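# Set the toppled nest block upright on laser marker's table

## Task

Get the nest block, which is lying on its side, standing upright on the worktable belonging to the laser marker; it must stay that way by itself, since a block that is upright only because the robot is still holding it does not count.

## Robot and tools

Robot: two arms, left_arm and right_arm, each with six joints and a parallel gripper. Both are reported in one shared scene frame whose origin sits on the tabletop midway between the arms. +z is up, +x points forward over the table, and left_arm is on the +y side. The names left and right refer to the arms, not to either side of a camera image.

Gripper geometry: the fingers extend along the gripper's own +z axis and close along its y axis. The reported end_effector_position is the point midway between the finger pads, roughly 1 cm behind the tips. The printed hand position can be inaccurate, especially with the arm stretched far out.

execute_actions: the argument actions is a list holding at most one item.
- An empty list, {"actions": []}, commands nothing and just reports the state.
- A motion item, {"rows": [...], "steps": n}, has n from 1 to 15 control steps of 1/30 s each. If steps is omitted it defaults to 15. Each row is used for one step, and if there are fewer rows than steps the last row repeats.
- A wait item, {"steps": n} with no rows, has n up to 300. It commands nothing new and returns once n steps have elapsed since the previous result. Time spent composing your reply counts toward those steps.
- An optional flag, pictures (true/false), turns the camera images on or off. They are included by default.
- If a call is refused, nothing reaches the robot.

Row layout: every row is one flat list of 14 numbers, even when only one arm should move. The first seven are for left_arm and the last seven for right_arm. Each group of seven runs waist, shoulder, elbow, wrist pitch, wrist yaw, wrist roll, then gripper opening.
- The six joint values are absolute target angles in radians, on the same scale the Joint positions line uses. They are not offsets.
- Nominal ranges are: waist -2.880 to 2.880, shoulder 0.000 to 3.142, elbow 0.000 to 3.019, wrist pitch -1.693 to 1.571, wrist yaw -1.571 to 1.571, wrist roll -2.094 to 2.094.
- A call is refused if a target lies over 0.019 rad beyond a range end and also further out than that joint's last reported angle.
- The true end stop may differ from the nominal one by up to 0.019 rad either way. Targets past it are clipped to the stop, and the result then reports "joint sent to its limit". That line may refer to an earlier motion that is still running. If the line does not appear, that does not prove there is more room.
- The opening is an absolute value from -1 (closed) to +1 (fully open, 0.094 m between the pads).

Motion behaviour: joint speed is capped. On every step, each joint's target is kept within a fixed lead of its measured angle: waist 0.264, shoulder 0.32, elbow 0.276, wrist pitch 0.33, wrist yaw 0.186, wrist roll 0.522 rad. If the targets would put a gripper more than 70 mm from where it is now, that arm's targets are pulled back proportionally. Distant goals therefore take several calls.

Between calls, while you think or wait, the arms keep heading for the last row you sent. They give up once every arm has nearly stopped, which includes being blocked, or once any step is HELD. After that, only a new motion makes them travel further or press harder. Fingers that are still closing or opening keep going.

Gripping: grip_measured gives the measured finger opening on the same -1..1 scale you command. Joint positions gives it in metres. Each gripper has a fixed reading error of up to about 1 mm.
- Away from the extremes, the fingers go to wherever grip_measured would equal your command.
- To keep hold of something, command below the measured value. About 0.03 below gives a firm grip; a smaller margin gives a gentler one.
- Pad force tops out around 50 to 62 N, and less on very thin parts under about 2 mm. The first contact can spike briefly.
- External tugs on held parts, or shoves on loose objects, can occur, so grip with some margin.

Result lines:
- The state line, left_arm: … | right_arm: …, gives each gripper's position in metres and orientation as a wxyz quaternion.
- Joint positions and Joint velocities list per arm the six joints (rad, rad/s) and then the pad gap (m, m/s).
- "joint command not followed" means the clearance check altered or blocked some joint targets. The rest of the row still ran.
- HELD flags steps on which your row, or part of it, was not sent.
- MOTOR HOT appears from 85 °C. At 100 °C an OVER-TEMPERATURE FAULT makes that arm and its gripper go limp and drop until the motor cools. Holding loads heats motors even while you are thinking, so don't hold things longer than needed.

zoom_image: camera is "cam_high" or "cam_low" (both 504x504). region is [x0, y0, x1, y1] in pixels, origin at the top-left, at most 504 by 504. It returns a closer, more detailed view of that camera's latest image.

finished_scene: pass scene, the number of the current scene. Replying without any tool call ends everything. Call it only when the block stands upright on its own on the laser marker's worktable and you have let go.

Timing: the simulation runs on while you compose replies. Faster, smoother and less effortful robot motion is better.

Avoid:
- knocking or placing anything off the table, which is a failure;
- dropping the block, slipping or slamming it, or pushing very hard;
- letting the two arms collide or press against each other, which can end the scene;
- overheating a motor while holding a load.

Each tool is called after "Call:" by a JSON object that holds its "name" and its "arguments".

## Session

Call:
{"name": "execute_actions", "arguments": {"actions": []}}

Scene clock: 0.00 s of 4200.00 s.
left_arm: end_effector_position=(+0.3458, +0.1688, +0.1483) grip_measured=+1.000 end_effector_quat_wxyz=(+0.488, -0.121, +0.853, -0.143) | right_arm: end_effector_position=(+0.5686, -0.7948, +0.3639) grip_measured=+1.000 end_effector_quat_wxyz=(+0.396, +0.746, +0.535, +0.018)
Joint positions: left_arm=[-0.568  1.151  0.492  0.109 -0.39  -0.655  0.094] | right_arm=[-0.567  1.933  2.125 -0.96   0.159  1.146  0.094]
Joint velocities: left_arm=[-0.005 -0.015 -0.002  0.002  0.037  0.037  0.   ] | right_arm=[-0.015 -0.015  0.007 -0.007 -0.022 -0.037  0.   ]

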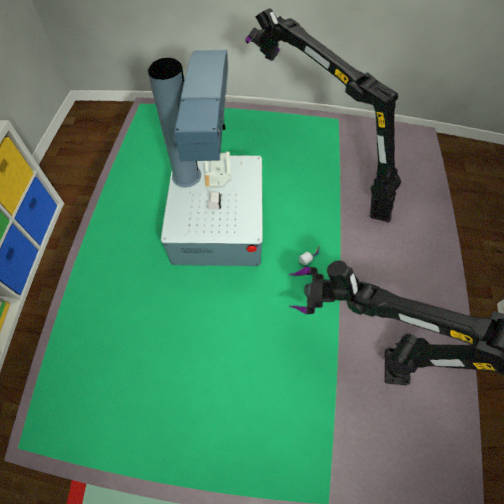

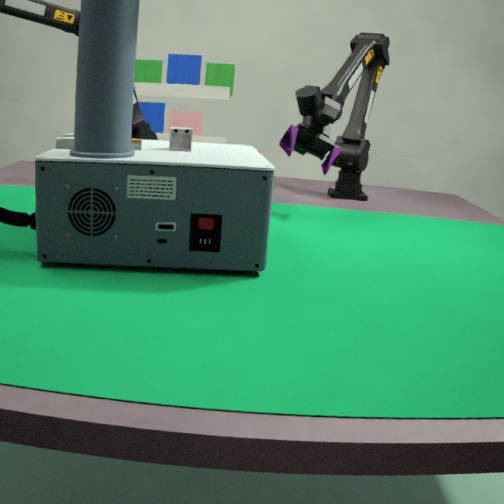

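Call:
{"name": "zoom_image", "arguments": {"camera": "cam_high", "region": [150,130,350,330]}}

Call:
{"name": "zoom_image", "arguments": {"camera": "cam_low", "region": [40,100,260,200]}}

Region (150, 130, 350, 330) of cam_high's 504x504 image, scaled by 2.520, with more detail than that image has.

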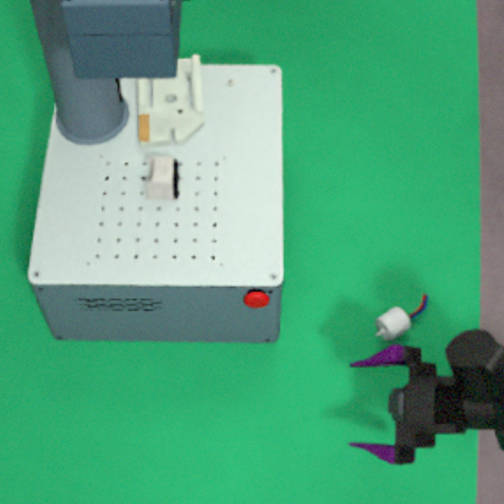

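Region (40, 100, 260, 200) of cam_low's 504x504 image, scaled by 2.291, with more detail than that image has; it fills the top 229 rows of this view, and the rest is white.

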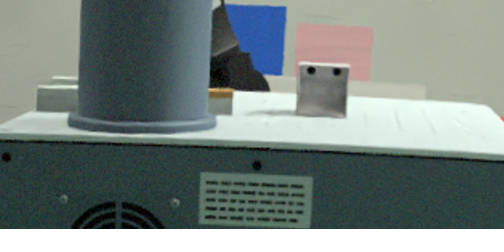

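Call:
{"name": "execute_actions", "arguments": {"actions": [{"rows":[[-0.568,1.151,0.9,0.109,0,0,1,-0.567,1.5,1.5,0,0,0,1]]}], "pictures": false}}

Call:
{"name": "execute_actions", "arguments": {"actions": [{"steps":60}]}}

Scene clock: 8.23 s of 4200.00 s.
left_arm: end_effector_position=(+0.3993, +0.0554, +0.3505) grip_measured=+1.000 end_effector_quat_wxyz=(+0.602, +0.185, +0.746, -0.217) | right_arm: end_effector_position=(+0.5118, -0.7147, +0.5340) grip_measured=+1.000 end_effector_quat_wxyz=(+0.689, +0.293, +0.638, -0.180)
Joint positions: left_arm=[-0.567  1.152  0.863  0.106 -0.003 -0.103  0.094] | right_arm=[-0.568  1.46   1.503 -0.028  0.002  0.174  0.094]
Joint velocities: left_arm=[-0.005 -0.054  0.491 -0.002  0.007  0.637  0.   ] | right_arm=[-0.005 -0.19  -0.002  0.383 -0.066 -1.077  0.   ]
Steps of this call (steps 1 to 90: nothing new was sent; then 4.73 s passed at rest; steps 91 to 105: all 15 steps of this action). Readings (joint positions):
91: left_arm=[-0.567 1.151 0.498 0.108 -0.352 -0.621] | right_arm=[-0.568 1.920 2.099 -0.925 0.122 1.108]
92: left_arm=[-0.567 1.153 0.511 0.106 -0.305 -0.575] | right_arm=[-0.568 1.891 2.045 -0.869 0.087 1.060]
94: left_arm=[-0.567 1.154 0.554 0.106 -0.214 -0.486] | right_arm=[-0.568 1.825 1.935 -0.772 0.045 0.965]
98: left_arm=[-0.567 1.154 0.668 0.106 -0.071 -0.337] | right_arm=[-0.568 1.639 1.666 -0.487 0.007 0.695]
105: the state above

Scene clock: 10.23 s of 4200.00 s.
left_arm: end_effector_position=(+0.4000, +0.0549, +0.3669) grip_measured=+1.000 end_effector_quat_wxyz=(+0.622, +0.218, +0.728, -0.191) | right_arm: end_effector_position=(+0.5236, -0.7244, +0.5124) grip_measured=+1.000 end_effector_quat_wxyz=(+0.665, +0.244, +0.667, -0.232)
Joint positions: left_arm=[-0.567  1.143  0.883  0.106 -0.003 -0.008  0.094] | right_arm=[-0.568  1.499  1.503 -0.011  0.002  0.015  0.094]
Joint velocities: left_arm=[ 0.005  0.005  0.002  0.012  0.007 -0.022  0.   ] | right_arm=[ 0.005 -0.005  0.002 -0.002 -0.125  0.007  0.   ]
Steps of this call (steps 1 to 30: the robot went on to your last target; steps 31 to 60: nothing new was sent). Readings (joint positions):
1: left_arm=[-0.567 1.150 0.876 0.106 -0.003 -0.084] | right_arm=[-0.568 1.456 1.503 -0.018 0.002 0.142]
2: left_arm=[-0.567 1.147 0.882 0.106 -0.003 -0.068] | right_arm=[-0.568 1.454 1.503 -0.013 0.002 0.116]
4: left_arm=[-0.567 1.143 0.883 0.106 -0.003 -0.046] | right_arm=[-0.568 1.459 1.503 -0.011 0.002 0.080]
8: left_arm=[-0.567 1.143 0.883 0.106 -0.003 -0.023] | right_arm=[-0.568 1.482 1.503 -0.011 0.002 0.041]
60: the state above
All arms were judged still, so your last target was given up. Only a new action makes them travel on or press farther. Fingers that are still opening or closing keep moving.

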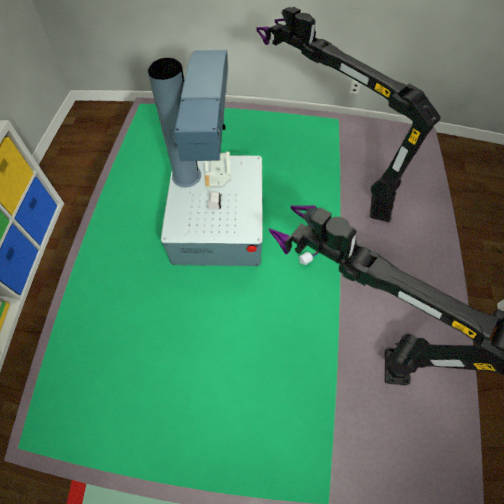

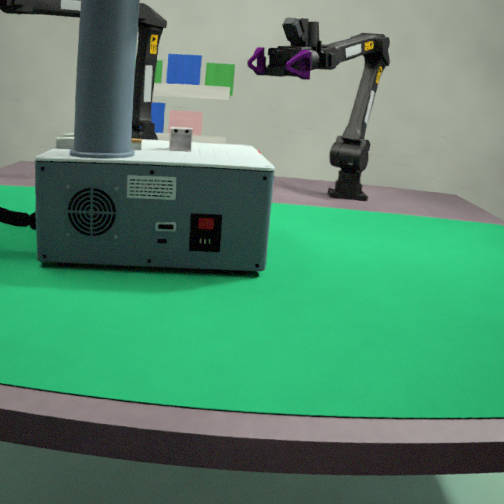

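Call:
{"name": "execute_actions", "arguments": {"actions": [{"rows":[[0.2,0.6,0.4,0,0,0,1,-0.1,1.4,1.3,-0.8,0,0,1]]}], "pictures": false}}

Call:
{"name": "execute_actions", "arguments": {"actions": [{"rows":[[0.2,0.6,0.4,0,0,0,1,0.3,1.6,1.55,-0.85,0,0,1]]}], "pictures": false}}

Call:
{"name": "execute_actions", "arguments": {"actions": [{"steps":40}]}}

Scene clock: 24.60 s of 4200.00 s.
left_arm: end_effector_position=(+0.3078, +0.4148, +0.2786) grip_measured=+1.000 end_effector_quat_wxyz=(+0.638, -0.067, +0.765, +0.052) | right_arm: end_effector_position=(+0.5635, -0.4454, +0.3042) grip_measured=+1.000 end_effector_quat_wxyz=(+0.387, +0.130, +0.911, -0.050)
Joint positions: left_arm=[ 0.19   0.583  0.391  0.01  -0.005 -0.007  0.094] | right_arm=[-0.151  1.438  1.334 -0.665  0.001  0.015  0.094]
Joint velocities: left_arm=[ 1.353 -0.073 -0.027 -0.027 -0.081 -0.037  0.   ] | right_arm=[ 1.031 -0.093 -0.335 -1.839 -0.081  0.037  0.   ]
Steps of this call (steps 1 to 90: nothing new was sent; then 10.87 s passed at rest; steps 91 to 105: all 15 steps of this action). Readings (joint positions):
91: left_arm=[-0.559 1.134 0.870 0.103 0.001 -0.007] | right_arm=[-0.563 1.496 1.497 -0.029 0.003 0.015]
92: left_arm=[-0.541 1.109 0.840 0.096 0.003 -0.007] | right_arm=[-0.554 1.487 1.484 -0.063 0.004 0.015]
94: left_arm=[-0.475 1.030 0.753 0.076 0.003 -0.007] | right_arm=[-0.517 1.466 1.448 -0.136 0.005 0.015]
98: left_arm=[-0.295 0.828 0.563 0.047 0.002 -0.007] | right_arm=[-0.402 1.445 1.394 -0.294 0.005 0.015]
105: the state above

Scene clock: 25.10 s of 4200.00 s.
left_arm: end_effector_position=(+0.3085, +0.4196, +0.2745) grip_measured=+1.000 end_effector_quat_wxyz=(+0.633, -0.072, +0.769, +0.055) | right_arm: end_effector_position=(+0.5948, -0.1473, +0.2490) grip_measured=+1.000 end_effector_quat_wxyz=(+0.290, -0.103, +0.951, +0.037)
Joint positions: left_arm=[ 0.204  0.593  0.391  0.009 -0.002 -0.007  0.094] | right_arm=[ 0.343  1.614  1.474 -0.837 -0.003  0.013  0.094]
Joint velocities: left_arm=[ 0.005 -0.015  0.007 -0.012 -0.037  0.007  0.   ] | right_arm=[ 0.112 -0.034  0.095 -0.037 -0.037 -0.037  0.   ]
Steps of this call (steps 1 to 15: all 15 steps of this action). Readings (joint positions):
1: left_arm=[0.223 0.583 0.391 0.009 -0.005 -0.007] | right_arm=[-0.114 1.442 1.332 -0.713 0.001 0.015]
2: left_arm=[0.234 0.585 0.391 0.009 -0.005 -0.007] | right_arm=[-0.077 1.454 1.339 -0.738 0.001 0.015]
4: left_arm=[0.226 0.589 0.391 0.009 -0.004 -0.007] | right_arm=[0.001 1.488 1.363 -0.765 0.001 0.015]
8: left_arm=[0.204 0.593 0.391 0.009 -0.002 -0.007] | right_arm=[0.161 1.551 1.397 -0.799 0.001 0.015]
15: the state above

Scene clock: 26.43 s of 4200.00 s.
left_arm: end_effector_position=(+0.3085, +0.4196, +0.2745) grip_measured=+1.000 end_effector_quat_wxyz=(+0.633, -0.072, +0.769, +0.055) | right_arm: end_effector_position=(+0.6026, -0.1759, +0.2566) grip_measured=+1.000 end_effector_quat_wxyz=(+0.297, -0.080, +0.951, +0.029)
Joint positions: left_arm=[ 0.204  0.593  0.391  0.009 -0.002 -0.007  0.094] | right_arm=[ 0.297  1.61   1.486 -0.84  -0.001  0.013  0.094]
Joint velocities: left_arm=[-0.034 -0.005 -0.027 -0.002  0.037 -0.007  0.   ] | right_arm=[-0.005  0.005 -0.012 -0.002 -0.022 -0.037  0.   ]
Steps of this call (steps 1 to 30: the robot went on to your last target; steps 31 to 40: nothing new was sent). Readings (joint positions):
1: left_arm=[0.204 0.593 0.391 0.009 -0.002 -0.007] | right_arm=[0.345 1.612 1.478 -0.838 -0.003 0.013]
2: left_arm=[0.204 0.593 0.391 0.009 -0.002 -0.007] | right_arm=[0.341 1.612 1.481 -0.839 -0.003 0.013]
4: left_arm=[0.204 0.593 0.391 0.009 -0.002 -0.007] | right_arm=[0.328 1.611 1.485 -0.839 -0.003 0.013]
8: left_arm=[0.204 0.593 0.391 0.009 -0.002 -0.007] | right_arm=[0.301 1.610 1.486 -0.840 -0.001 0.013]
40: the state above
All arms were judged still, so your last target was given up. Only a new action makes them travel on or press farther. Fingers that are still opening or closing keep moving.

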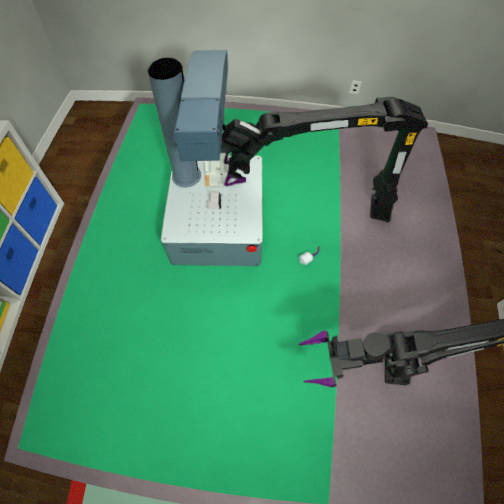

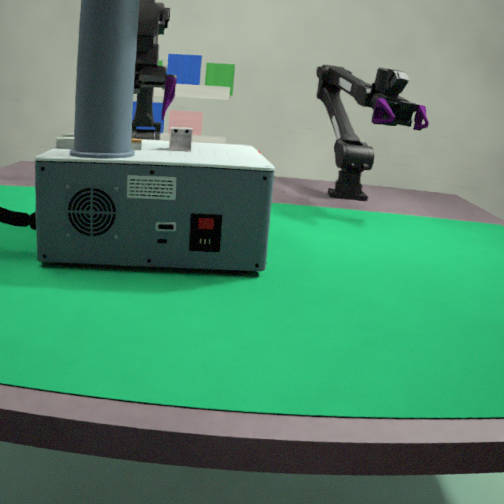

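Call:
{"name": "execute_actions", "arguments": {"actions": [{"rows":[[0.2,0.6,0.4,0,0,0,1,0.34,1.62,1.44,-0.8,0,0,1],[0.2,0.6,0.4,0,0,0,1,0.34,1.62,1.44,-0.8,0,0,1],[0.2,0.6,0.4,0,0,0,1,0.34,1.62,1.44,-0.8,0,0,1],[0.2,0.6,0.4,0,0,0,1,0.385,1.64,1.41,-0.75,0,0,1]]}]}}

Scene clock: 37.80 s of 4200.00 s.
left_arm: end_effector_position=(+0.3085, +0.4196, +0.2745) grip_measured=+1.000 end_effector_quat_wxyz=(+0.633, -0.072, +0.769, +0.055) | right_arm: end_effector_position=(+0.5877, -0.1153, +0.2141) grip_measured=+1.000 end_effector_quat_wxyz=(+0.284, -0.128, +0.949, +0.042)
Joint positions: left_arm=[ 0.204  0.593  0.391  0.009 -0.002 -0.007  0.094] | right_arm=[ 0.397  1.639  1.417 -0.767 -0.     0.013  0.094]
Joint velocities: left_arm=[-0.005 -0.015 -0.022 -0.007 -0.022  0.007  0.   ] | right_arm=[-0.054 -0.005  0.002  0.046 -0.066 -0.051  0.   ]
Steps of this call (steps 1 to 90: nothing new was sent; then 7.87 s passed at rest; steps 91 to 105: all 15 steps of this action). Readings (joint positions):
91: left_arm=[0.204 0.593 0.391 0.009 -0.002 -0.007] | right_arm=[0.298 1.610 1.481 -0.835 -0.000 0.013]
92: left_arm=[0.204 0.593 0.391 0.009 -0.002 -0.007] | right_arm=[0.301 1.609 1.474 -0.825 0.000 0.013]
94: left_arm=[0.204 0.593 0.391 0.009 -0.002 -0.007] | right_arm=[0.317 1.610 1.456 -0.807 0.001 0.013]
98: left_arm=[0.204 0.593 0.391 0.009 -0.002 -0.007] | right_arm=[0.372 1.623 1.423 -0.772 0.001 0.013]
105: the state above

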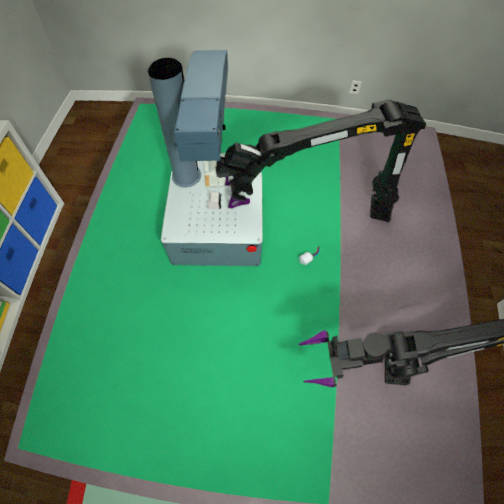

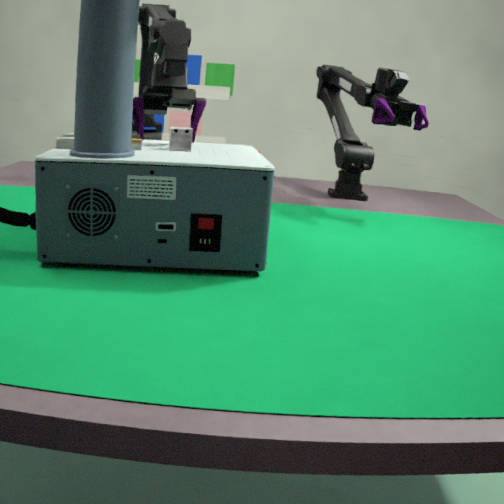

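Call:
{"name": "execute_actions", "arguments": {"actions": [{"rows":[[0.2,0.6,0.4,0,0,0,1,0.4,1.66,1.5,-0.85,0,0,1],[0.2,0.6,0.4,0,0,0,1,0.4,1.68,1.55,-0.9,0,0,1],[0.2,0.6,0.4,0,0,0,1,0.4,1.7,1.6,-0.94,0,0,1],[0.2,0.6,0.4,0,0,0,1,0.4,1.72,1.64,-0.98,0,0,1],[0.2,0.6,0.4,0,0,0,1,0.4,1.75,1.69,-1.02,0,0,1],[0.2,0.6,0.4,0,0,0,1,0.41,1.77,1.73,-1.07,0,0,1],[0.2,0.6,0.4,0,0,0,1,0.41,1.8,1.77,-1.12,0,0,1],[0.2,0.6,0.4,0,0,0,1,0.41,1.82,1.8,-1.16,0,0,1],[0.2,0.6,0.4,0,0,0,1,0.41,1.85,1.81,-1.2,0,0,1]]}], "pictures": false}}

Call:
{"name": "execute_actions", "arguments": {"actions": [{"steps":15}]}}

Call:
{"name": "zoom_image", "arguments": {"camera": "cam_high", "region": [160,110,300,250]}}

Scene clock: 47.93 s of 4200.00 s.
left_arm: end_effector_position=(+0.3085, +0.4196, +0.2745) grip_measured=+1.000 end_effector_quat_wxyz=(+0.633, -0.072, +0.769, +0.055) | right_arm: end_effector_position=(+0.6072, -0.1046, +0.2162) grip_measured=+1.000 end_effector_quat_wxyz=(+0.154, -0.136, +0.978, +0.023)
Joint positions: left_arm=[ 0.204  0.593  0.391  0.009 -0.002 -0.007  0.094] | right_arm=[ 0.404  1.84   1.768 -1.186 -0.     0.013  0.094]
Joint velocities: left_arm=[-0.005 -0.005 -0.012 -0.012  0.022  0.037  0.   ] | right_arm=[ 0.005  0.142 -0.002 -0.09   0.037  0.022  0.   ]
Steps of this call (steps 1 to 15: the robot went on to your last target; steps 16 to 90: nothing new was sent; then 6.63 s passed at rest; steps 91 to 105: all 15 steps of this action). Readings (joint positions):
91: left_arm=[0.204 0.593 0.391 0.009 -0.002 -0.007] | right_arm=[0.391 1.639 1.420 -0.780 -0.000 0.013]
92: left_arm=[0.204 0.593 0.391 0.009 -0.002 -0.007] | right_arm=[0.391 1.643 1.432 -0.814 -0.000 0.013]
94: left_arm=[0.204 0.593 0.391 0.009 -0.002 -0.007] | right_arm=[0.391 1.666 1.484 -0.900 -0.000 0.013]
98: left_arm=[0.204 0.593 0.391 0.009 -0.002 -0.007] | right_arm=[0.394 1.760 1.674 -1.066 -0.000 0.013]
105: the state above

Scene clock: 48.43 s of 4200.00 s.
left_arm: end_effector_position=(+0.3085, +0.4196, +0.2745) grip_measured=+1.000 end_effector_quat_wxyz=(+0.633, -0.072, +0.769, +0.055) | right_arm: end_effector_position=(+0.6067, -0.1045, +0.2107) grip_measured=+1.000 end_effector_quat_wxyz=(+0.148, -0.136, +0.979, +0.022)
Joint positions: left_arm=[ 0.204  0.593  0.391  0.009 -0.002 -0.007  0.094] | right_arm=[ 0.405  1.848  1.768 -1.191 -0.     0.013  0.094]
Joint velocities: left_arm=[-0.015 -0.015  0.002  0.017 -0.051 -0.022  0.   ] | right_arm=[-0.005 -0.024 -0.012 -0.002 -0.007  0.007  0.   ]
Steps of this call (steps 1 to 15: the robot went on to your last target). Readings (joint positions):
1: left_arm=[0.204 0.593 0.391 0.009 -0.002 -0.007] | right_arm=[0.405 1.844 1.768 -1.189 -0.000 0.013]
2: left_arm=[0.204 0.593 0.391 0.009 -0.002 -0.007] | right_arm=[0.405 1.847 1.768 -1.190 -0.000 0.013]
4: left_arm=[0.204 0.593 0.391 0.009 -0.002 -0.007] | right_arm=[0.405 1.848 1.768 -1.191 -0.000 0.013]
8: left_arm=[0.204 0.593 0.391 0.009 -0.002 -0.007] | right_arm=[0.405 1.848 1.768 -1.191 -0.000 0.013]
15: the state above
All arms were judged still, so your last target was given up. Only a new action makes them travel on or press farther. Fingers that are still opening or closing keep moving.

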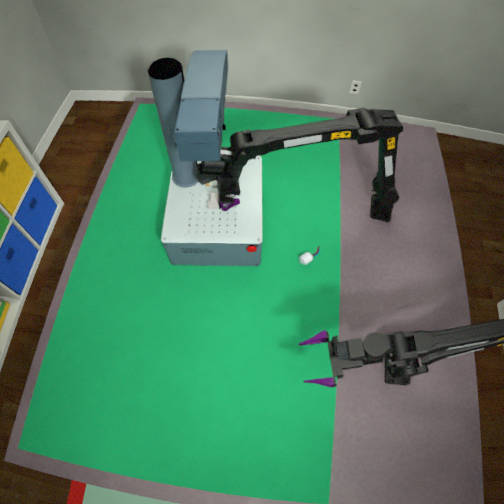

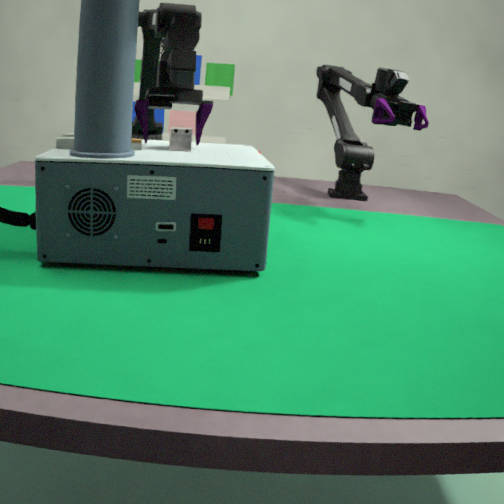

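Region (160, 110, 300, 250) of cam_high's 504x504 image, scaled by 3.600, with more detail than that image has.

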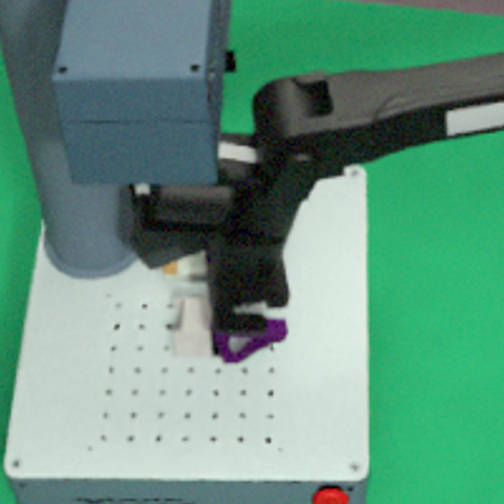

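Call:
{"name": "execute_actions", "arguments": {"actions": [{"rows":[[0.2,0.6,0.4,0,0,0,1,0.42,1.86,1.87,-1.23,0,0.1,1],[0.2,0.6,0.4,0,0,0,1,0.42,1.88,1.91,-1.26,0,0.15,1],[0.2,0.6,0.4,0,0,0,1,0.42,1.9,1.95,-1.29,0,0.2,1],[0.2,0.6,0.4,0,0,0,1,0.42,1.92,1.99,-1.33,0,0.28,1],[0.2,0.6,0.4,0,0,0,1,0.42,1.94,2.03,-1.36,0,0.28,1],[0.2,0.6,0.4,0,0,0,1,0.42,1.96,2.07,-1.4,0,0.28,1],[0.2,0.6,0.4,0,0,0,1,0.42,1.98,2.1,-1.44,0,0.28,1],[0.2,0.6,0.4,0,0,0,1,0.42,2.0,2.13,-1.47,0,0.28,1],[0.2,0.6,0.4,0,0,0,1,0.42,2.03,2.13,-1.5,0,0.28,1]]}], "pictures": false}}

Call:
{"name": "execute_actions", "arguments": {"actions": [{"steps":15}]}}

Call:
{"name": "zoom_image", "arguments": {"camera": "cam_high", "region": [160,110,300,250]}}

Scene clock: 54.53 s of 4200.00 s.
left_arm: end_effector_position=(+0.3085, +0.4196, +0.2745) grip_measured=+1.000 end_effector_quat_wxyz=(+0.633, -0.072, +0.769, +0.055) | right_arm: end_effector_position=(+0.6083, -0.0991, +0.2417) grip_measured=+1.000 end_effector_quat_wxyz=(+0.076, -0.022, +0.997, +0.021)
Joint positions: left_arm=[ 0.204  0.593  0.391  0.009 -0.002 -0.007  0.094] | right_arm=[ 0.412  1.958  2.034 -1.489 -0.     0.251  0.094]
Joint velocities: left_arm=[-0.005  0.005 -0.012  0.002  0.022  0.022  0.   ] | right_arm=[-0.015  0.005 -0.012 -0.042  0.022  0.051  0.   ]
Steps of this call (steps 1 to 90: nothing new was sent; then 2.60 s passed at rest; steps 91 to 105: all 15 steps of this action). Readings (joint positions):
91: left_arm=[0.204 0.593 0.391 0.009 -0.002 -0.007] | right_arm=[0.405 1.849 1.772 -1.197 -0.000 0.023]
92: left_arm=[0.204 0.593 0.391 0.009 -0.002 -0.007] | right_arm=[0.406 1.853 1.784 -1.215 -0.000 0.043]
94: left_arm=[0.204 0.593 0.391 0.009 -0.002 -0.007] | right_arm=[0.408 1.875 1.841 -1.267 -0.000 0.104]
98: left_arm=[0.204 0.593 0.391 0.009 -0.002 -0.007] | right_arm=[0.412 1.947 2.016 -1.393 -0.000 0.199]
105: the state above

Scene clock: 55.03 s of 4200.00 s.
left_arm: end_effector_position=(+0.3085, +0.4196, +0.2745) grip_measured=+1.000 end_effector_quat_wxyz=(+0.633, -0.072, +0.769, +0.055) | right_arm: end_effector_position=(+0.6079, -0.0992, +0.2417) grip_measured=+1.000 end_effector_quat_wxyz=(+0.075, -0.016, +0.997, +0.022)
Joint positions: left_arm=[ 0.204  0.593  0.391  0.009 -0.002 -0.007  0.094] | right_arm=[ 0.412  1.958  2.034 -1.49  -0.     0.264  0.094]
Joint velocities: left_arm=[-0.005 -0.015 -0.002 -0.007  0.051  0.081  0.   ] | right_arm=[-0.005 -0.015  0.017  0.007 -0.066  0.022  0.   ]
Steps of this call (steps 1 to 15: the robot went on to your last target). Readings (joint positions):
1: left_arm=[0.204 0.593 0.391 0.009 -0.002 -0.007] | right_arm=[0.412 1.958 2.034 -1.490 -0.000 0.254]
2: left_arm=[0.204 0.593 0.391 0.009 -0.002 -0.007] | right_arm=[0.412 1.958 2.034 -1.490 -0.000 0.256]
4: left_arm=[0.204 0.593 0.391 0.009 -0.002 -0.007] | right_arm=[0.412 1.958 2.034 -1.490 -0.000 0.259]
8: left_arm=[0.204 0.593 0.391 0.009 -0.002 -0.007] | right_arm=[0.412 1.958 2.034 -1.490 -0.000 0.262]
15: the state above

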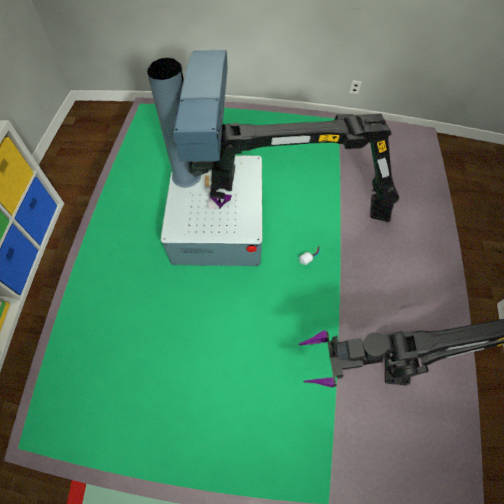

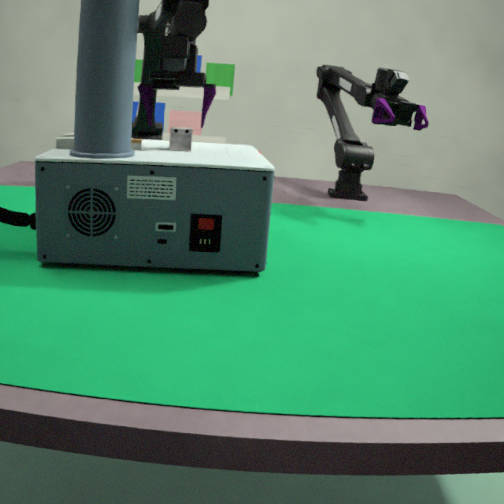

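Region (160, 110, 300, 250) of cam_high's 504x504 image, scaled by 3.600, with more detail than that image has.

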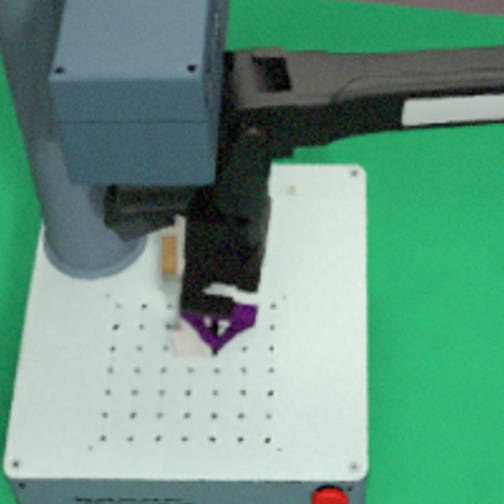

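Call:
{"name": "execute_actions", "arguments": {"actions": [{"rows":[[0.2,0.6,0.4,0,0,0,1,0.42,1.92,2.0,-1.42,0,0.28,1],[0.2,0.6,0.4,0,0,0,1,0.42,1.91,1.97,-1.37,0,0.28,1],[0.2,0.6,0.4,0,0,0,1,0.42,1.91,1.94,-1.32,0,0.28,1],[0.2,0.6,0.4,0,0,0,1,0.42,1.91,1.91,-1.27,0,0.28,1],[0.2,0.6,0.4,0,0,0,1,0.42,1.91,1.88,-1.23,0,0.28,1],[0.2,0.6,0.4,0,0,0,1,0.42,1.91,1.855,-1.2,0,0.28,1]]}], "pictures": false}}

Call:
{"name": "execute_actions", "arguments": {"actions": [{"steps":15}]}}

Call:
{"name": "zoom_image", "arguments": {"camera": "cam_high", "region": [160,110,300,250]}}

Scene clock: 59.20 s of 4200.00 s.
left_arm: end_effector_position=(+0.3085, +0.4196, +0.2745) grip_measured=+1.000 end_effector_quat_wxyz=(+0.633, -0.072, +0.769, +0.055) | right_arm: end_effector_position=(+0.6273, -0.0931, +0.2115) grip_measured=+1.000 end_effector_quat_wxyz=(+0.146, -0.015, +0.988, +0.042)
Joint positions: left_arm=[ 0.204  0.593  0.391  0.009 -0.002 -0.007  0.094] | right_arm=[ 0.412  1.91   1.86  -1.216 -0.     0.265  0.094]
Joint velocities: left_arm=[ 0.005 -0.005 -0.007  0.002 -0.007 -0.022  0.   ] | right_arm=[-0.024 -0.015 -0.007  0.051  0.037  0.022  0.   ]
Steps of this call (steps 1 to 15: the robot went on to your last target; steps 16 to 90: nothing new was sent; then 0.67 s passed at rest; steps 91 to 105: all 15 steps of this action). Readings (joint positions):
91: left_arm=[0.204 0.593 0.391 0.009 -0.002 -0.007] | right_arm=[0.412 1.952 2.026 -1.480 -0.000 0.265]
92: left_arm=[0.204 0.593 0.391 0.009 -0.002 -0.007] | right_arm=[0.412 1.946 2.012 -1.451 -0.000 0.265]
94: left_arm=[0.204 0.593 0.391 0.009 -0.002 -0.007] | right_arm=[0.412 1.927 1.970 -1.370 -0.000 0.265]
98: left_arm=[0.204 0.593 0.391 0.009 -0.002 -0.007] | right_arm=[0.412 1.905 1.884 -1.238 -0.000 0.265]
105: the state above

Scene clock: 59.70 s of 4200.00 s.
left_arm: end_effector_position=(+0.3085, +0.4196, +0.2745) grip_measured=+1.000 end_effector_quat_wxyz=(+0.633, -0.072, +0.769, +0.055) | right_arm: end_effector_position=(+0.6278, -0.0929, +0.2116) grip_measured=+1.000 end_effector_quat_wxyz=(+0.147, -0.015, +0.988, +0.042)
Joint positions: left_arm=[ 0.204  0.593  0.391  0.009 -0.002 -0.007  0.094] | right_arm=[ 0.412  1.91   1.86  -1.214 -0.     0.265  0.094]
Joint velocities: left_arm=[-0.005 -0.015  0.007  0.027 -0.037  0.022  0.   ] | right_arm=[ 0.005 -0.005  0.012 -0.017  0.007 -0.022  0.   ]
Steps of this call (steps 1 to 15: the robot went on to your last target). Readings (joint positions):
1: left_arm=[0.204 0.593 0.391 0.009 -0.002 -0.007] | right_arm=[0.412 1.910 1.860 -1.214 -0.000 0.265]
2: left_arm=[0.204 0.593 0.391 0.009 -0.002 -0.007] | right_arm=[0.412 1.910 1.860 -1.214 -0.000 0.265]
4: left_arm=[0.204 0.593 0.391 0.009 -0.002 -0.007] | right_arm=[0.412 1.910 1.860 -1.214 -0.000 0.265]
8: left_arm=[0.204 0.593 0.391 0.009 -0.002 -0.007] | right_arm=[0.412 1.910 1.860 -1.214 -0.000 0.265]
15: the state above
All arms were judged still, so your last target was given up. Only a new action makes them travel on or press farther. Fingers that are still opening or closing keep moving.

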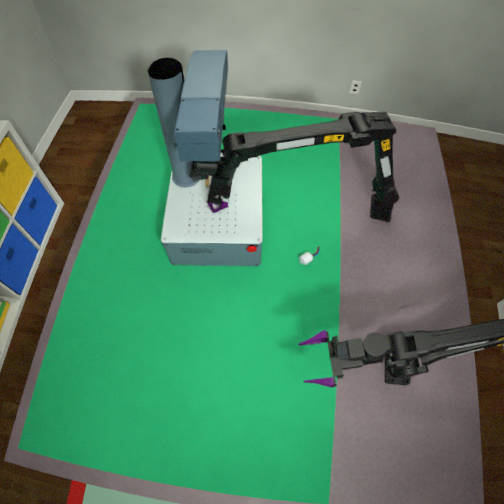

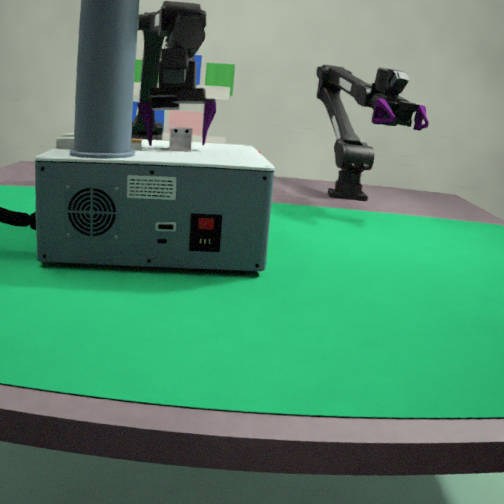

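Region (160, 110, 300, 250) of cam_high's 504x504 image, scaled by 3.600, with more detail than that image has.

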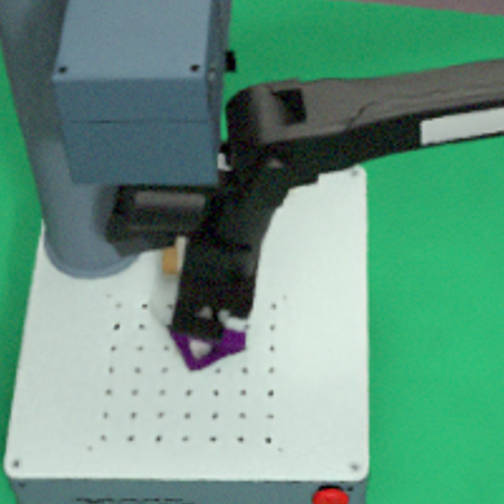

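Good. Close.

Call:
{"name": "execute_actions", "arguments": {"actions": [{"rows":[[0.2,0.6,0.4,0,0,0,1,0.425,1.91,1.87,-1.2,0,0.28,-0.4]]}], "pictures": false}}

Call:
{"name": "execute_actions", "arguments": {"actions": [{"steps":30}], "pictures": false}}

Call:
{"name": "execute_actions", "arguments": {"actions": [{"rows":[[0.2,0.6,0.4,0,0,0,1,0.425,1.87,1.85,-1.17,0,0.28,-0.4],[0.2,0.6,0.4,0,0,0,1,0.425,1.84,1.81,-1.12,0,0.25,-0.4],[0.2,0.6,0.4,0,0,0,1,0.425,1.8,1.76,-1.07,0,0.2,-0.4],[0.2,0.6,0.4,0,0,0,1,0.425,1.76,1.7,-1.02,0,0.2,-0.4],[0.2,0.6,0.4,0,0,0,1,0.425,1.72,1.64,-0.96,0,0.15,-0.4],[0.2,0.6,0.4,0,0,0,1,0.425,1.68,1.58,-0.9,0,0.1,-0.4],[0.2,0.6,0.4,0,0,0,1,0.425,1.64,1.52,-0.83,0,0.1,-0.4],[0.2,0.6,0.4,0,0,0,1,0.425,1.6,1.46,-0.76,0,0.05,-0.4],[0.2,0.6,0.4,0,0,0,1,0.425,1.56,1.4,-0.69,0,0,-0.4],[0.2,0.6,0.4,0,0,0,1,0.425,1.52,1.34,-0.62,0,0,-0.4],[0.2,0.6,0.4,0,0,0,1,0.425,1.48,1.27,-0.53,0,0,-0.4],[0.2,0.6,0.4,0,0,0,1,0.425,1.44,1.2,-0.45,0,0,-0.4]]}]}}

Scene clock: 65.27 s of 4200.00 s.
left_arm: end_effector_position=(+0.3085, +0.4196, +0.2745) grip_measured=+1.000 end_effector_quat_wxyz=(+0.633, -0.072, +0.769, +0.055) | right_arm: end_effector_position=(+0.6274, -0.0904, +0.2117) grip_measured=-0.155 end_effector_quat_wxyz=(+0.148, -0.017, +0.988, +0.042)
Joint positions: left_arm=[ 0.204  0.593  0.391  0.009 -0.002 -0.007  0.094] | right_arm=[ 0.417  1.91   1.86  -1.212  0.001  0.265  0.04 ]
Joint velocities: left_arm=[ 0.015 -0.015 -0.002 -0.012  0.007 -0.007  0.   ] | right_arm=[-0.015 -0.015  0.002 -0.002 -0.022 -0.037  0.001]
Steps of this call (steps 1 to 90: nothing new was sent; then 2.07 s passed at rest; steps 91 to 105: all 15 steps of this action). Readings (joint positions):
91: left_arm=[0.204 0.593 0.391 0.009 -0.002 -0.007] | right_arm=[0.413 1.910 1.860 -1.214 -0.000 0.265]
92: left_arm=[0.204 0.593 0.391 0.009 -0.002 -0.007] | right_arm=[0.413 1.910 1.860 -1.214 -0.000 0.265]
94: left_arm=[0.204 0.593 0.391 0.009 -0.002 -0.007] | right_arm=[0.414 1.910 1.860 -1.213 -0.002 0.265]
98: left_arm=[0.204 0.593 0.391 0.009 -0.002 -0.007] | right_arm=[0.417 1.910 1.860 -1.212 0.001 0.265]
105: the state above

Scene clock: 66.27 s of 4200.00 s.
left_arm: end_effector_position=(+0.3085, +0.4196, +0.2745) grip_measured=+1.000 end_effector_quat_wxyz=(+0.633, -0.072, +0.769, +0.055) | right_arm: end_effector_position=(+0.6274, -0.0904, +0.2117) grip_measured=-0.155 end_effector_quat_wxyz=(+0.148, -0.017, +0.988, +0.042)
Joint positions: left_arm=[ 0.204  0.593  0.391  0.009 -0.002 -0.007  0.094] | right_arm=[ 0.417  1.91   1.86  -1.212  0.001  0.265  0.04 ]
Joint velocities: left_arm=[-0.005 -0.015 -0.002  0.007 -0.037  0.037  0.   ] | right_arm=[-0.005 -0.015  0.002 -0.007 -0.007 -0.007  0.   ]
Steps of this call (steps 1 to 15: the robot went on to your last target; steps 16 to 30: nothing new was sent). Readings (joint positions):
1: left_arm=[0.204 0.593 0.391 0.009 -0.002 -0.007] | right_arm=[0.417 1.910 1.860 -1.212 0.001 0.265]
2: left_arm=[0.204 0.593 0.391 0.009 -0.002 -0.007] | right_arm=[0.417 1.910 1.860 -1.212 0.001 0.265]
4: left_arm=[0.204 0.593 0.391 0.009 -0.002 -0.007] | right_arm=[0.417 1.910 1.860 -1.212 0.001 0.265]
8: left_arm=[0.204 0.593 0.391 0.009 -0.002 -0.007] | right_arm=[0.417 1.910 1.860 -1.212 0.001 0.265]
30: the state above
All arms were judged still, so your last target was given up. Only a new action makes them travel on or press farther. Fingers that are still opening or closing keep moving.

Scene clock: 66.77 s of 4200.00 s.
left_arm: end_effector_position=(+0.3085, +0.4196, +0.2745) grip_measured=+1.000 end_effector_quat_wxyz=(+0.633, -0.072, +0.769, +0.055) | right_arm: end_effector_position=(+0.5546, -0.1129, +0.2634) grip_measured=-0.155 end_effector_quat_wxyz=(+0.398, -0.115, +0.908, +0.069)
Joint positions: left_arm=[ 0.204  0.593  0.391  0.009 -0.002 -0.007  0.094] | right_arm=[ 0.417  1.435  1.209 -0.513  0.001  0.048  0.04 ]
Joint velocities: left_arm=[-0.005  0.005 -0.012 -0.002  0.022  0.007  0.   ] | right_arm=[-0.005 -0.542 -0.335  0.388  0.022 -0.198 -0.   ]
Steps of this call (steps 1 to 15: all 15 steps of this action). Readings (joint positions):
1: left_arm=[0.204 0.593 0.391 0.009 -0.002 -0.007] | right_arm=[0.417 1.908 1.859 -1.207 0.001 0.265]
2: left_arm=[0.204 0.593 0.391 0.009 -0.002 -0.007] | right_arm=[0.417 1.903 1.850 -1.188 0.001 0.265]
4: left_arm=[0.204 0.593 0.391 0.009 -0.002 -0.007] | right_arm=[0.417 1.868 1.790 -1.110 0.001 0.249]
8: left_arm=[0.204 0.593 0.391 0.009 -0.002 -0.007] | right_arm=[0.417 1.719 1.560 -0.899 0.001 0.170]
15: the state above

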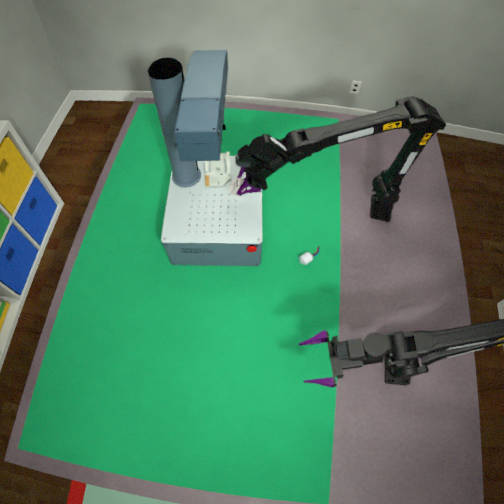

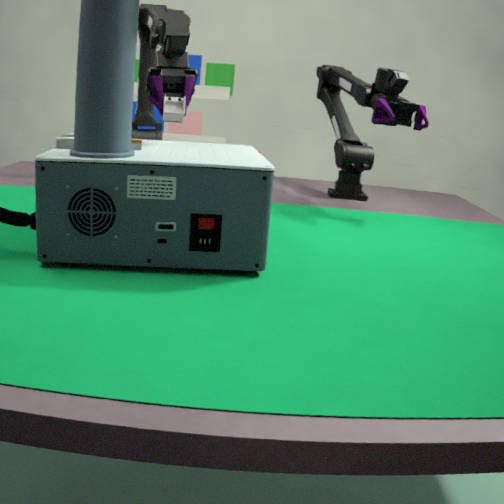

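Call:
{"name": "execute_actions", "arguments": {"actions": [{"rows":[[0.2,0.6,0.4,0,0,0,1,0.425,1.44,1.17,-0.35,0,0,-0.4],[0.2,0.6,0.4,0,0,0,1,0.425,1.44,1.14,-0.25,0,0,-0.4],[0.2,0.6,0.4,0,0,0,1,0.425,1.44,1.11,-0.15,0,0,-0.4],[0.2,0.6,0.4,0,0,0,1,0.425,1.44,1.08,-0.05,0,0,-0.4],[0.2,0.6,0.4,0,0,0,1,0.425,1.44,1.05,0.05,0,0,-0.4],[0.2,0.6,0.4,0,0,0,1,0.425,1.44,1.02,0.15,0,0,-0.4],[0.2,0.6,0.4,0,0,0,1,0.425,1.45,0.99,0.25,0,0,-0.4],[0.2,0.6,0.4,0,0,0,1,0.425,1.45,0.96,0.35,0,0,-0.4],[0.2,0.6,0.4,0,0,0,1,0.425,1.46,0.93,0.45,0,0,-0.4],[0.2,0.6,0.4,0,0,0,1,0.425,1.47,0.9,0.55,0,0,-0.4],[0.2,0.6,0.4,0,0,0,1,0.425,1.48,0.87,0.63,0,0,-0.4]]}], "pictures": false}}

Call:
{"name": "execute_actions", "arguments": {"actions": [{"steps":20}]}}

Scene clock: 75.23 s of 4200.00 s.
left_arm: end_effector_position=(+0.3085, +0.4196, +0.2745) grip_measured=+1.000 end_effector_quat_wxyz=(+0.633, -0.072, +0.769, +0.055) | right_arm: end_effector_position=(+0.5756, -0.1064, +0.2891) grip_measured=-0.155 end_effector_quat_wxyz=(+0.689, -0.101, +0.709, +0.109)
Joint positions: left_arm=[ 0.204  0.593  0.391  0.009 -0.002 -0.007  0.094] | right_arm=[0.417 1.478 0.87  0.581 0.001 0.015 0.04 ]
Joint velocities: left_arm=[-0.024 -0.005  0.002 -0.007 -0.007  0.051  0.   ] | right_arm=[-0.005  0.151 -0.12   0.276  0.022 -0.037 -0.002]
Steps of this call (steps 1 to 30: the robot went on to your last target; steps 31 to 90: nothing new was sent; then 4.97 s passed at rest; steps 91 to 105: all 15 steps of this action). Readings (joint positions):
91: left_arm=[0.204 0.593 0.391 0.009 -0.002 -0.007] | right_arm=[0.417 1.442 1.197 -0.453 0.001 0.016]
92: left_arm=[0.204 0.593 0.391 0.009 -0.002 -0.007] | right_arm=[0.417 1.442 1.184 -0.402 0.001 0.016]
94: left_arm=[0.204 0.593 0.391 0.009 -0.002 -0.007] | right_arm=[0.417 1.442 1.139 -0.244 0.001 0.016]
98: left_arm=[0.204 0.593 0.391 0.009 -0.002 -0.007] | right_arm=[0.417 1.443 1.017 0.133 0.001 0.015]
105: the state above

Scene clock: 75.90 s of 4200.00 s.
left_arm: end_effector_position=(+0.3085, +0.4196, +0.2745) grip_measured=+1.000 end_effector_quat_wxyz=(+0.633, -0.072, +0.769, +0.055) | right_arm: end_effector_position=(+0.5765, -0.1062, +0.2878) grip_measured=-0.155 end_effector_quat_wxyz=(+0.693, -0.101, +0.706, +0.110)
Joint positions: left_arm=[ 0.204  0.593  0.391  0.009 -0.002 -0.007  0.094] | right_arm=[0.417 1.487 0.868 0.603 0.001 0.015 0.04 ]
Joint velocities: left_arm=[-0.005 -0.015  0.002 -0.007 -0.066  0.051  0.   ] | right_arm=[-0.005  0.005  0.012  0.002 -0.037  0.022  0.001]
Steps of this call (steps 1 to 20: the robot went on to your last target). Readings (joint positions):
1: left_arm=[0.204 0.593 0.391 0.009 -0.002 -0.007] | right_arm=[0.417 1.482 0.868 0.588 0.001 0.015]
2: left_arm=[0.204 0.593 0.391 0.009 -0.002 -0.007] | right_arm=[0.417 1.485 0.868 0.592 0.001 0.015]
4: left_arm=[0.204 0.593 0.391 0.009 -0.002 -0.007] | right_arm=[0.417 1.487 0.868 0.597 0.001 0.015]
8: left_arm=[0.204 0.593 0.391 0.009 -0.002 -0.007] | right_arm=[0.417 1.487 0.868 0.603 0.001 0.015]
20: the state above

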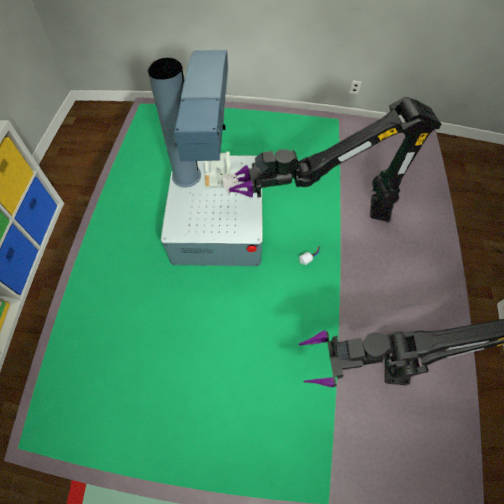

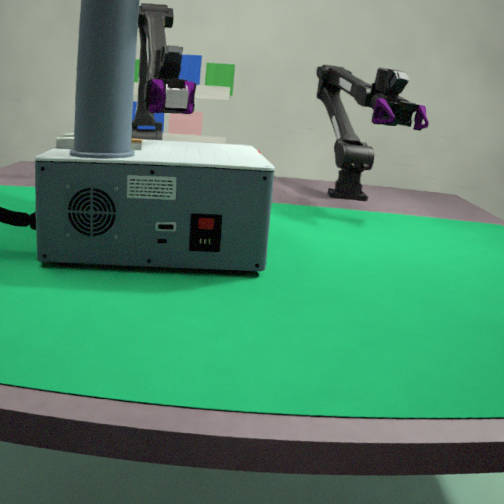

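Call:
{"name": "execute_actions", "arguments": {"actions": [{"rows":[[0.2,0.6,0.4,0,0,0,1,0.44,1.5,0.87,0.64,0,0,-0.4],[0.2,0.6,0.4,0,0,0,1,0.45,1.52,0.87,0.65,0,0,-0.4],[0.2,0.6,0.4,0,0,0,1,0.46,1.535,0.87,0.66,0,0,-0.4],[0.2,0.6,0.4,0,0,0,1,0.46,1.55,0.87,0.66,0,0,-0.4],[0.2,0.6,0.4,0,0,0,1,0.46,1.565,0.87,0.66,0,0,-0.4],[0.2,0.6,0.4,0,0,0,1,0.46,1.58,0.87,0.66,0,0,-0.4],[0.2,0.6,0.4,0,0,0,1,0.46,1.59,0.87,0.66,0,0,-0.4],[0.2,0.6,0.4,0,0,0,1,0.46,1.6,0.87,0.66,0,0,-0.4],[0.2,0.6,0.4,0,0,0,1,0.46,1.61,0.87,0.66,0,0,-0.4]]}]}}

Call:
{"name": "zoom_image", "arguments": {"camera": "cam_low", "region": [120,80,240,170]}}

Scene clock: 81.00 s of 4200.00 s.
left_arm: end_effector_position=(+0.3085, +0.4196, +0.2745) grip_measured=+1.000 end_effector_quat_wxyz=(+0.633, -0.072, +0.769, +0.055) | right_arm: end_effector_position=(+0.5834, -0.0748, +0.2220) grip_measured=-0.156 end_effector_quat_wxyz=(+0.660, -0.121, +0.732, +0.120)
Joint positions: left_arm=[ 0.204  0.593  0.391  0.009 -0.002 -0.007  0.094] | right_arm=[0.461 1.614 0.868 0.646 0.    0.016 0.04 ]
Joint velocities: left_arm=[ 0.005 -0.005 -0.007  0.022 -0.037  0.037  0.   ] | right_arm=[-0.015 -0.005  0.012  0.012 -0.007 -0.037 -0.   ]
Steps of this call (steps 1 to 15: the robot went on to your last target; steps 16 to 90: nothing new was sent; then 1.60 s passed at rest; steps 91 to 105: all 15 steps of this action). Readings (joint positions):
91: left_arm=[0.204 0.593 0.391 0.009 -0.002 -0.007] | right_arm=[0.417 1.487 0.868 0.605 0.001 0.015]
92: left_arm=[0.204 0.593 0.391 0.009 -0.002 -0.007] | right_arm=[0.420 1.490 0.868 0.610 0.001 0.015]
94: left_arm=[0.204 0.593 0.391 0.009 -0.002 -0.007] | right_arm=[0.431 1.503 0.868 0.629 0.001 0.015]
98: left_arm=[0.204 0.593 0.391 0.009 -0.002 -0.007] | right_arm=[0.456 1.559 0.868 0.639 0.000 0.015]
105: the state above

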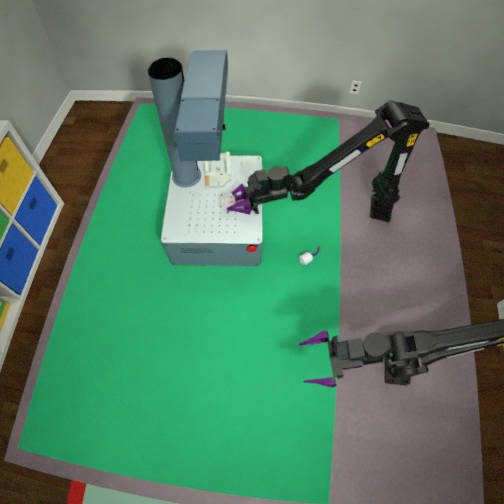

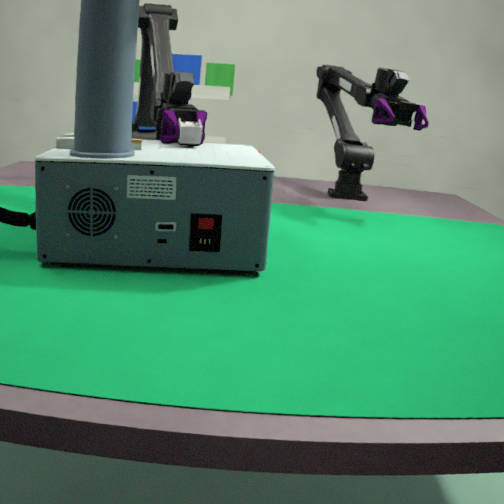

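Region (120, 80, 240, 170) of cam_low's 504x504 image, scaled by 4.200, with more detail than that image has; it fills the top 378 rows of this view, and the rest is white.

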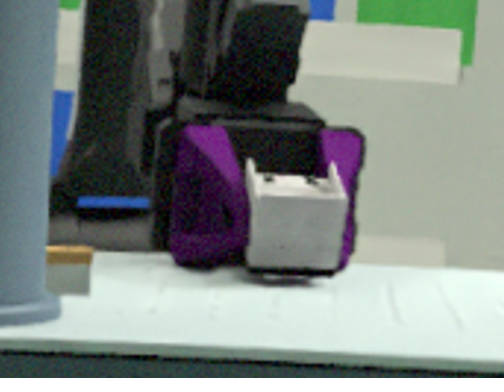

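Nearly touching; lower slightly, ease grip, release, withdraw.

Call:
{"name": "execute_actions", "arguments": {"actions": [{"rows":[[0.2,0.6,0.4,0,0,0,1,0.46,1.622,0.87,0.64,0,0,-0.17]]}], "pictures": false}}

Call:
{"name": "execute_actions", "arguments": {"actions": [{"rows":[[0.2,0.6,0.4,0,0,0,1,0.46,1.622,0.87,0.62,0,0,-0.13]]}], "pictures": false}}

Call:
{"name": "execute_actions", "arguments": {"actions": [{"rows":[[0.2,0.6,0.4,0,0,0,1,0.46,1.622,0.87,0.62,0,0,0.8]]}], "pictures": false}}

Call:
{"name": "execute_actions", "arguments": {"actions": [{"rows":[[0.2,0.6,0.4,0,0,0,1,0.46,1.45,0.84,0.62,0,0,0.8]]}]}}

Call:
{"name": "zoom_image", "arguments": {"camera": "cam_low", "region": [120,80,240,170]}}

Scene clock: 85.70 s of 4200.00 s.
left_arm: end_effector_position=(+0.3085, +0.4196, +0.2745) grip_measured=+1.000 end_effector_quat_wxyz=(+0.633, -0.072, +0.769, +0.055) | right_arm: end_effector_position=(+0.5834, -0.0748, +0.2220) grip_measured=-0.154 end_effector_quat_wxyz=(+0.660, -0.121, +0.732, +0.120)
Joint positions: left_arm=[ 0.204  0.593  0.391  0.009 -0.002 -0.007  0.094] | right_arm=[0.461 1.614 0.868 0.646 0.    0.016 0.04 ]
Joint velocities: left_arm=[-0.015 -0.005 -0.012  0.012 -0.095 -0.022  0.   ] | right_arm=[-0.005 -0.015  0.002 -0.002  0.022 -0.037  0.   ]
Steps of this call (steps 1 to 15: the robot went on to your last target; steps 16 to 90: nothing new was sent; then 1.20 s passed at rest; steps 91 to 105: all 15 steps of this action). Readings (joint positions):
91: left_arm=[0.204 0.593 0.391 0.009 -0.002 -0.007] | right_arm=[0.461 1.614 0.868 0.646 0.000 0.016]
92: left_arm=[0.204 0.593 0.391 0.009 -0.002 -0.007] | right_arm=[0.461 1.614 0.868 0.646 0.000 0.016]
94: left_arm=[0.204 0.593 0.391 0.009 -0.002 -0.007] | right_arm=[0.461 1.614 0.868 0.646 0.000 0.016]
98: left_arm=[0.204 0.593 0.391 0.009 -0.002 -0.007] | right_arm=[0.461 1.614 0.868 0.646 0.000 0.016]
105: the state above

Scene clock: 86.20 s of 4200.00 s.
left_arm: end_effector_position=(+0.3085, +0.4196, +0.2745) grip_measured=+1.000 end_effector_quat_wxyz=(+0.633, -0.072, +0.769, +0.055) | right_arm: end_effector_position=(+0.5832, -0.0749, +0.2204) grip_measured=-0.130 end_effector_quat_wxyz=(+0.658, -0.121, +0.734, +0.120)
Joint positions: left_arm=[ 0.204  0.593  0.391  0.009 -0.002 -0.007  0.094] | right_arm=[0.461 1.614 0.868 0.639 0.    0.016 0.041]
Joint velocities: left_arm=[ 0.005 -0.015 -0.022 -0.007 -0.007  0.095  0.   ] | right_arm=[-0.015  0.005  0.007 -0.007 -0.051  0.007  0.   ]
Steps of this call (steps 1 to 15: all 15 steps of this action). Readings (joint positions):
1: left_arm=[0.204 0.593 0.391 0.009 -0.002 -0.007] | right_arm=[0.461 1.614 0.868 0.643 0.000 0.016]
2: left_arm=[0.204 0.593 0.391 0.009 -0.002 -0.007] | right_arm=[0.461 1.614 0.868 0.640 0.000 0.016]
4: left_arm=[0.204 0.593 0.391 0.009 -0.002 -0.007] | right_arm=[0.461 1.614 0.868 0.639 0.000 0.016]
8: left_arm=[0.204 0.593 0.391 0.009 -0.002 -0.007] | right_arm=[0.461 1.614 0.868 0.639 0.000 0.016]
15: the state above

Scene clock: 86.70 s of 4200.00 s.
left_arm: end_effector_position=(+0.3085, +0.4196, +0.2745) grip_measured=+1.000 end_effector_quat_wxyz=(+0.633, -0.072, +0.769, +0.055) | right_arm: end_effector_position=(+0.5834, -0.0755, +0.2204) grip_measured=+0.798 end_effector_quat_wxyz=(+0.658, -0.121, +0.734, +0.119)
Joint positions: left_arm=[ 0.204  0.593  0.391  0.009 -0.002 -0.007  0.094] | right_arm=[0.46  1.614 0.868 0.639 0.001 0.016 0.084]
Joint velocities: left_arm=[-0.005 -0.015 -0.002  0.017 -0.037 -0.022  0.   ] | right_arm=[-0.005 -0.015  0.002 -0.022  0.007  0.007 -0.001]
Steps of this call (steps 1 to 15: all 15 steps of this action). Readings (joint positions):
1: left_arm=[0.204 0.593 0.391 0.009 -0.002 -0.007] | right_arm=[0.461 1.614 0.868 0.639 0.001 0.016]
2: left_arm=[0.204 0.593 0.391 0.009 -0.002 -0.007] | right_arm=[0.460 1.614 0.868 0.639 0.001 0.016]
4: left_arm=[0.204 0.593 0.391 0.009 -0.002 -0.007] | right_arm=[0.460 1.614 0.868 0.639 0.001 0.016]
8: left_arm=[0.204 0.593 0.391 0.009 -0.002 -0.007] | right_arm=[0.460 1.614 0.868 0.639 0.001 0.016]
15: the state above

Scene clock: 87.20 s of 4200.00 s.
left_arm: end_effector_position=(+0.3085, +0.4196, +0.2745) grip_measured=+1.000 end_effector_quat_wxyz=(+0.633, -0.072, +0.769, +0.055) | right_arm: end_effector_position=(+0.5535, -0.0862, +0.3063) grip_measured=+0.798 end_effector_quat_wxyz=(+0.704, -0.114, +0.689, +0.127)
Joint positions: left_arm=[ 0.204  0.593  0.391  0.009 -0.002 -0.007  0.094] | right_arm=[0.46  1.434 0.837 0.621 0.001 0.015 0.084]
Joint velocities: left_arm=[-0.015 -0.005 -0.007  0.002 -0.051 -0.007  0.   ] | right_arm=[-0.005  0.122 -0.002  0.007 -0.051 -0.022  0.   ]
Steps of this call (steps 1 to 15: all 15 steps of this action). Readings (joint positions):
1: left_arm=[0.204 0.593 0.391 0.009 -0.002 -0.007] | right_arm=[0.460 1.603 0.866 0.636 0.001 0.016]
2: left_arm=[0.204 0.593 0.391 0.009 -0.002 -0.007] | right_arm=[0.460 1.585 0.856 0.628 0.001 0.016]
4: left_arm=[0.204 0.593 0.391 0.009 -0.002 -0.007] | right_arm=[0.460 1.526 0.838 0.621 0.001 0.016]
8: left_arm=[0.204 0.593 0.391 0.009 -0.002 -0.007] | right_arm=[0.460 1.432 0.837 0.621 0.001 0.016]
15: the state above

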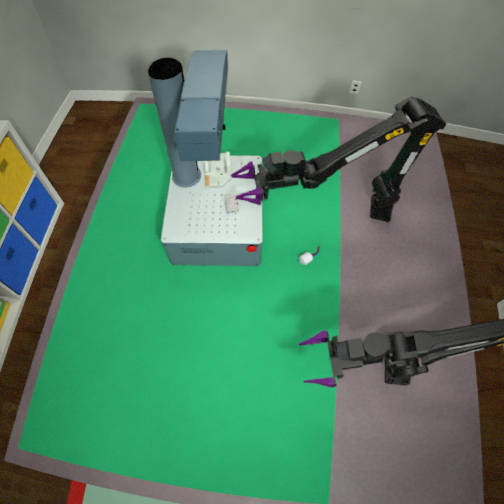

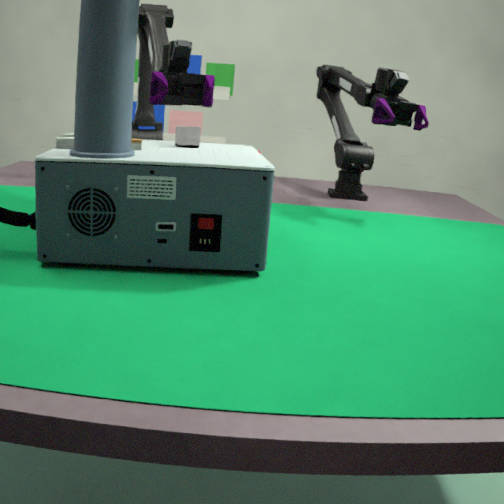

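Region (120, 80, 240, 170) of cam_low's 504x504 image, scaled by 4.200, with more detail than that image has; it fills the top 378 rows of this view, and the rest is white.

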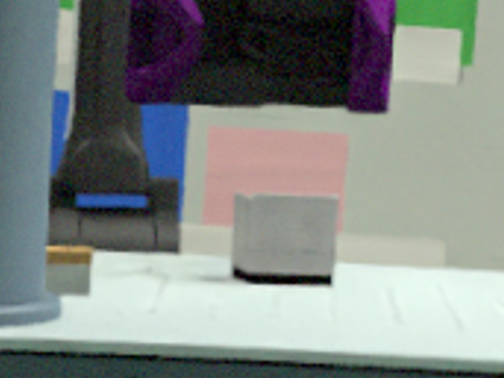

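Call:
{"name": "finished_scene", "arguments": {"scene": 1}}

The scene is finished: the task was done.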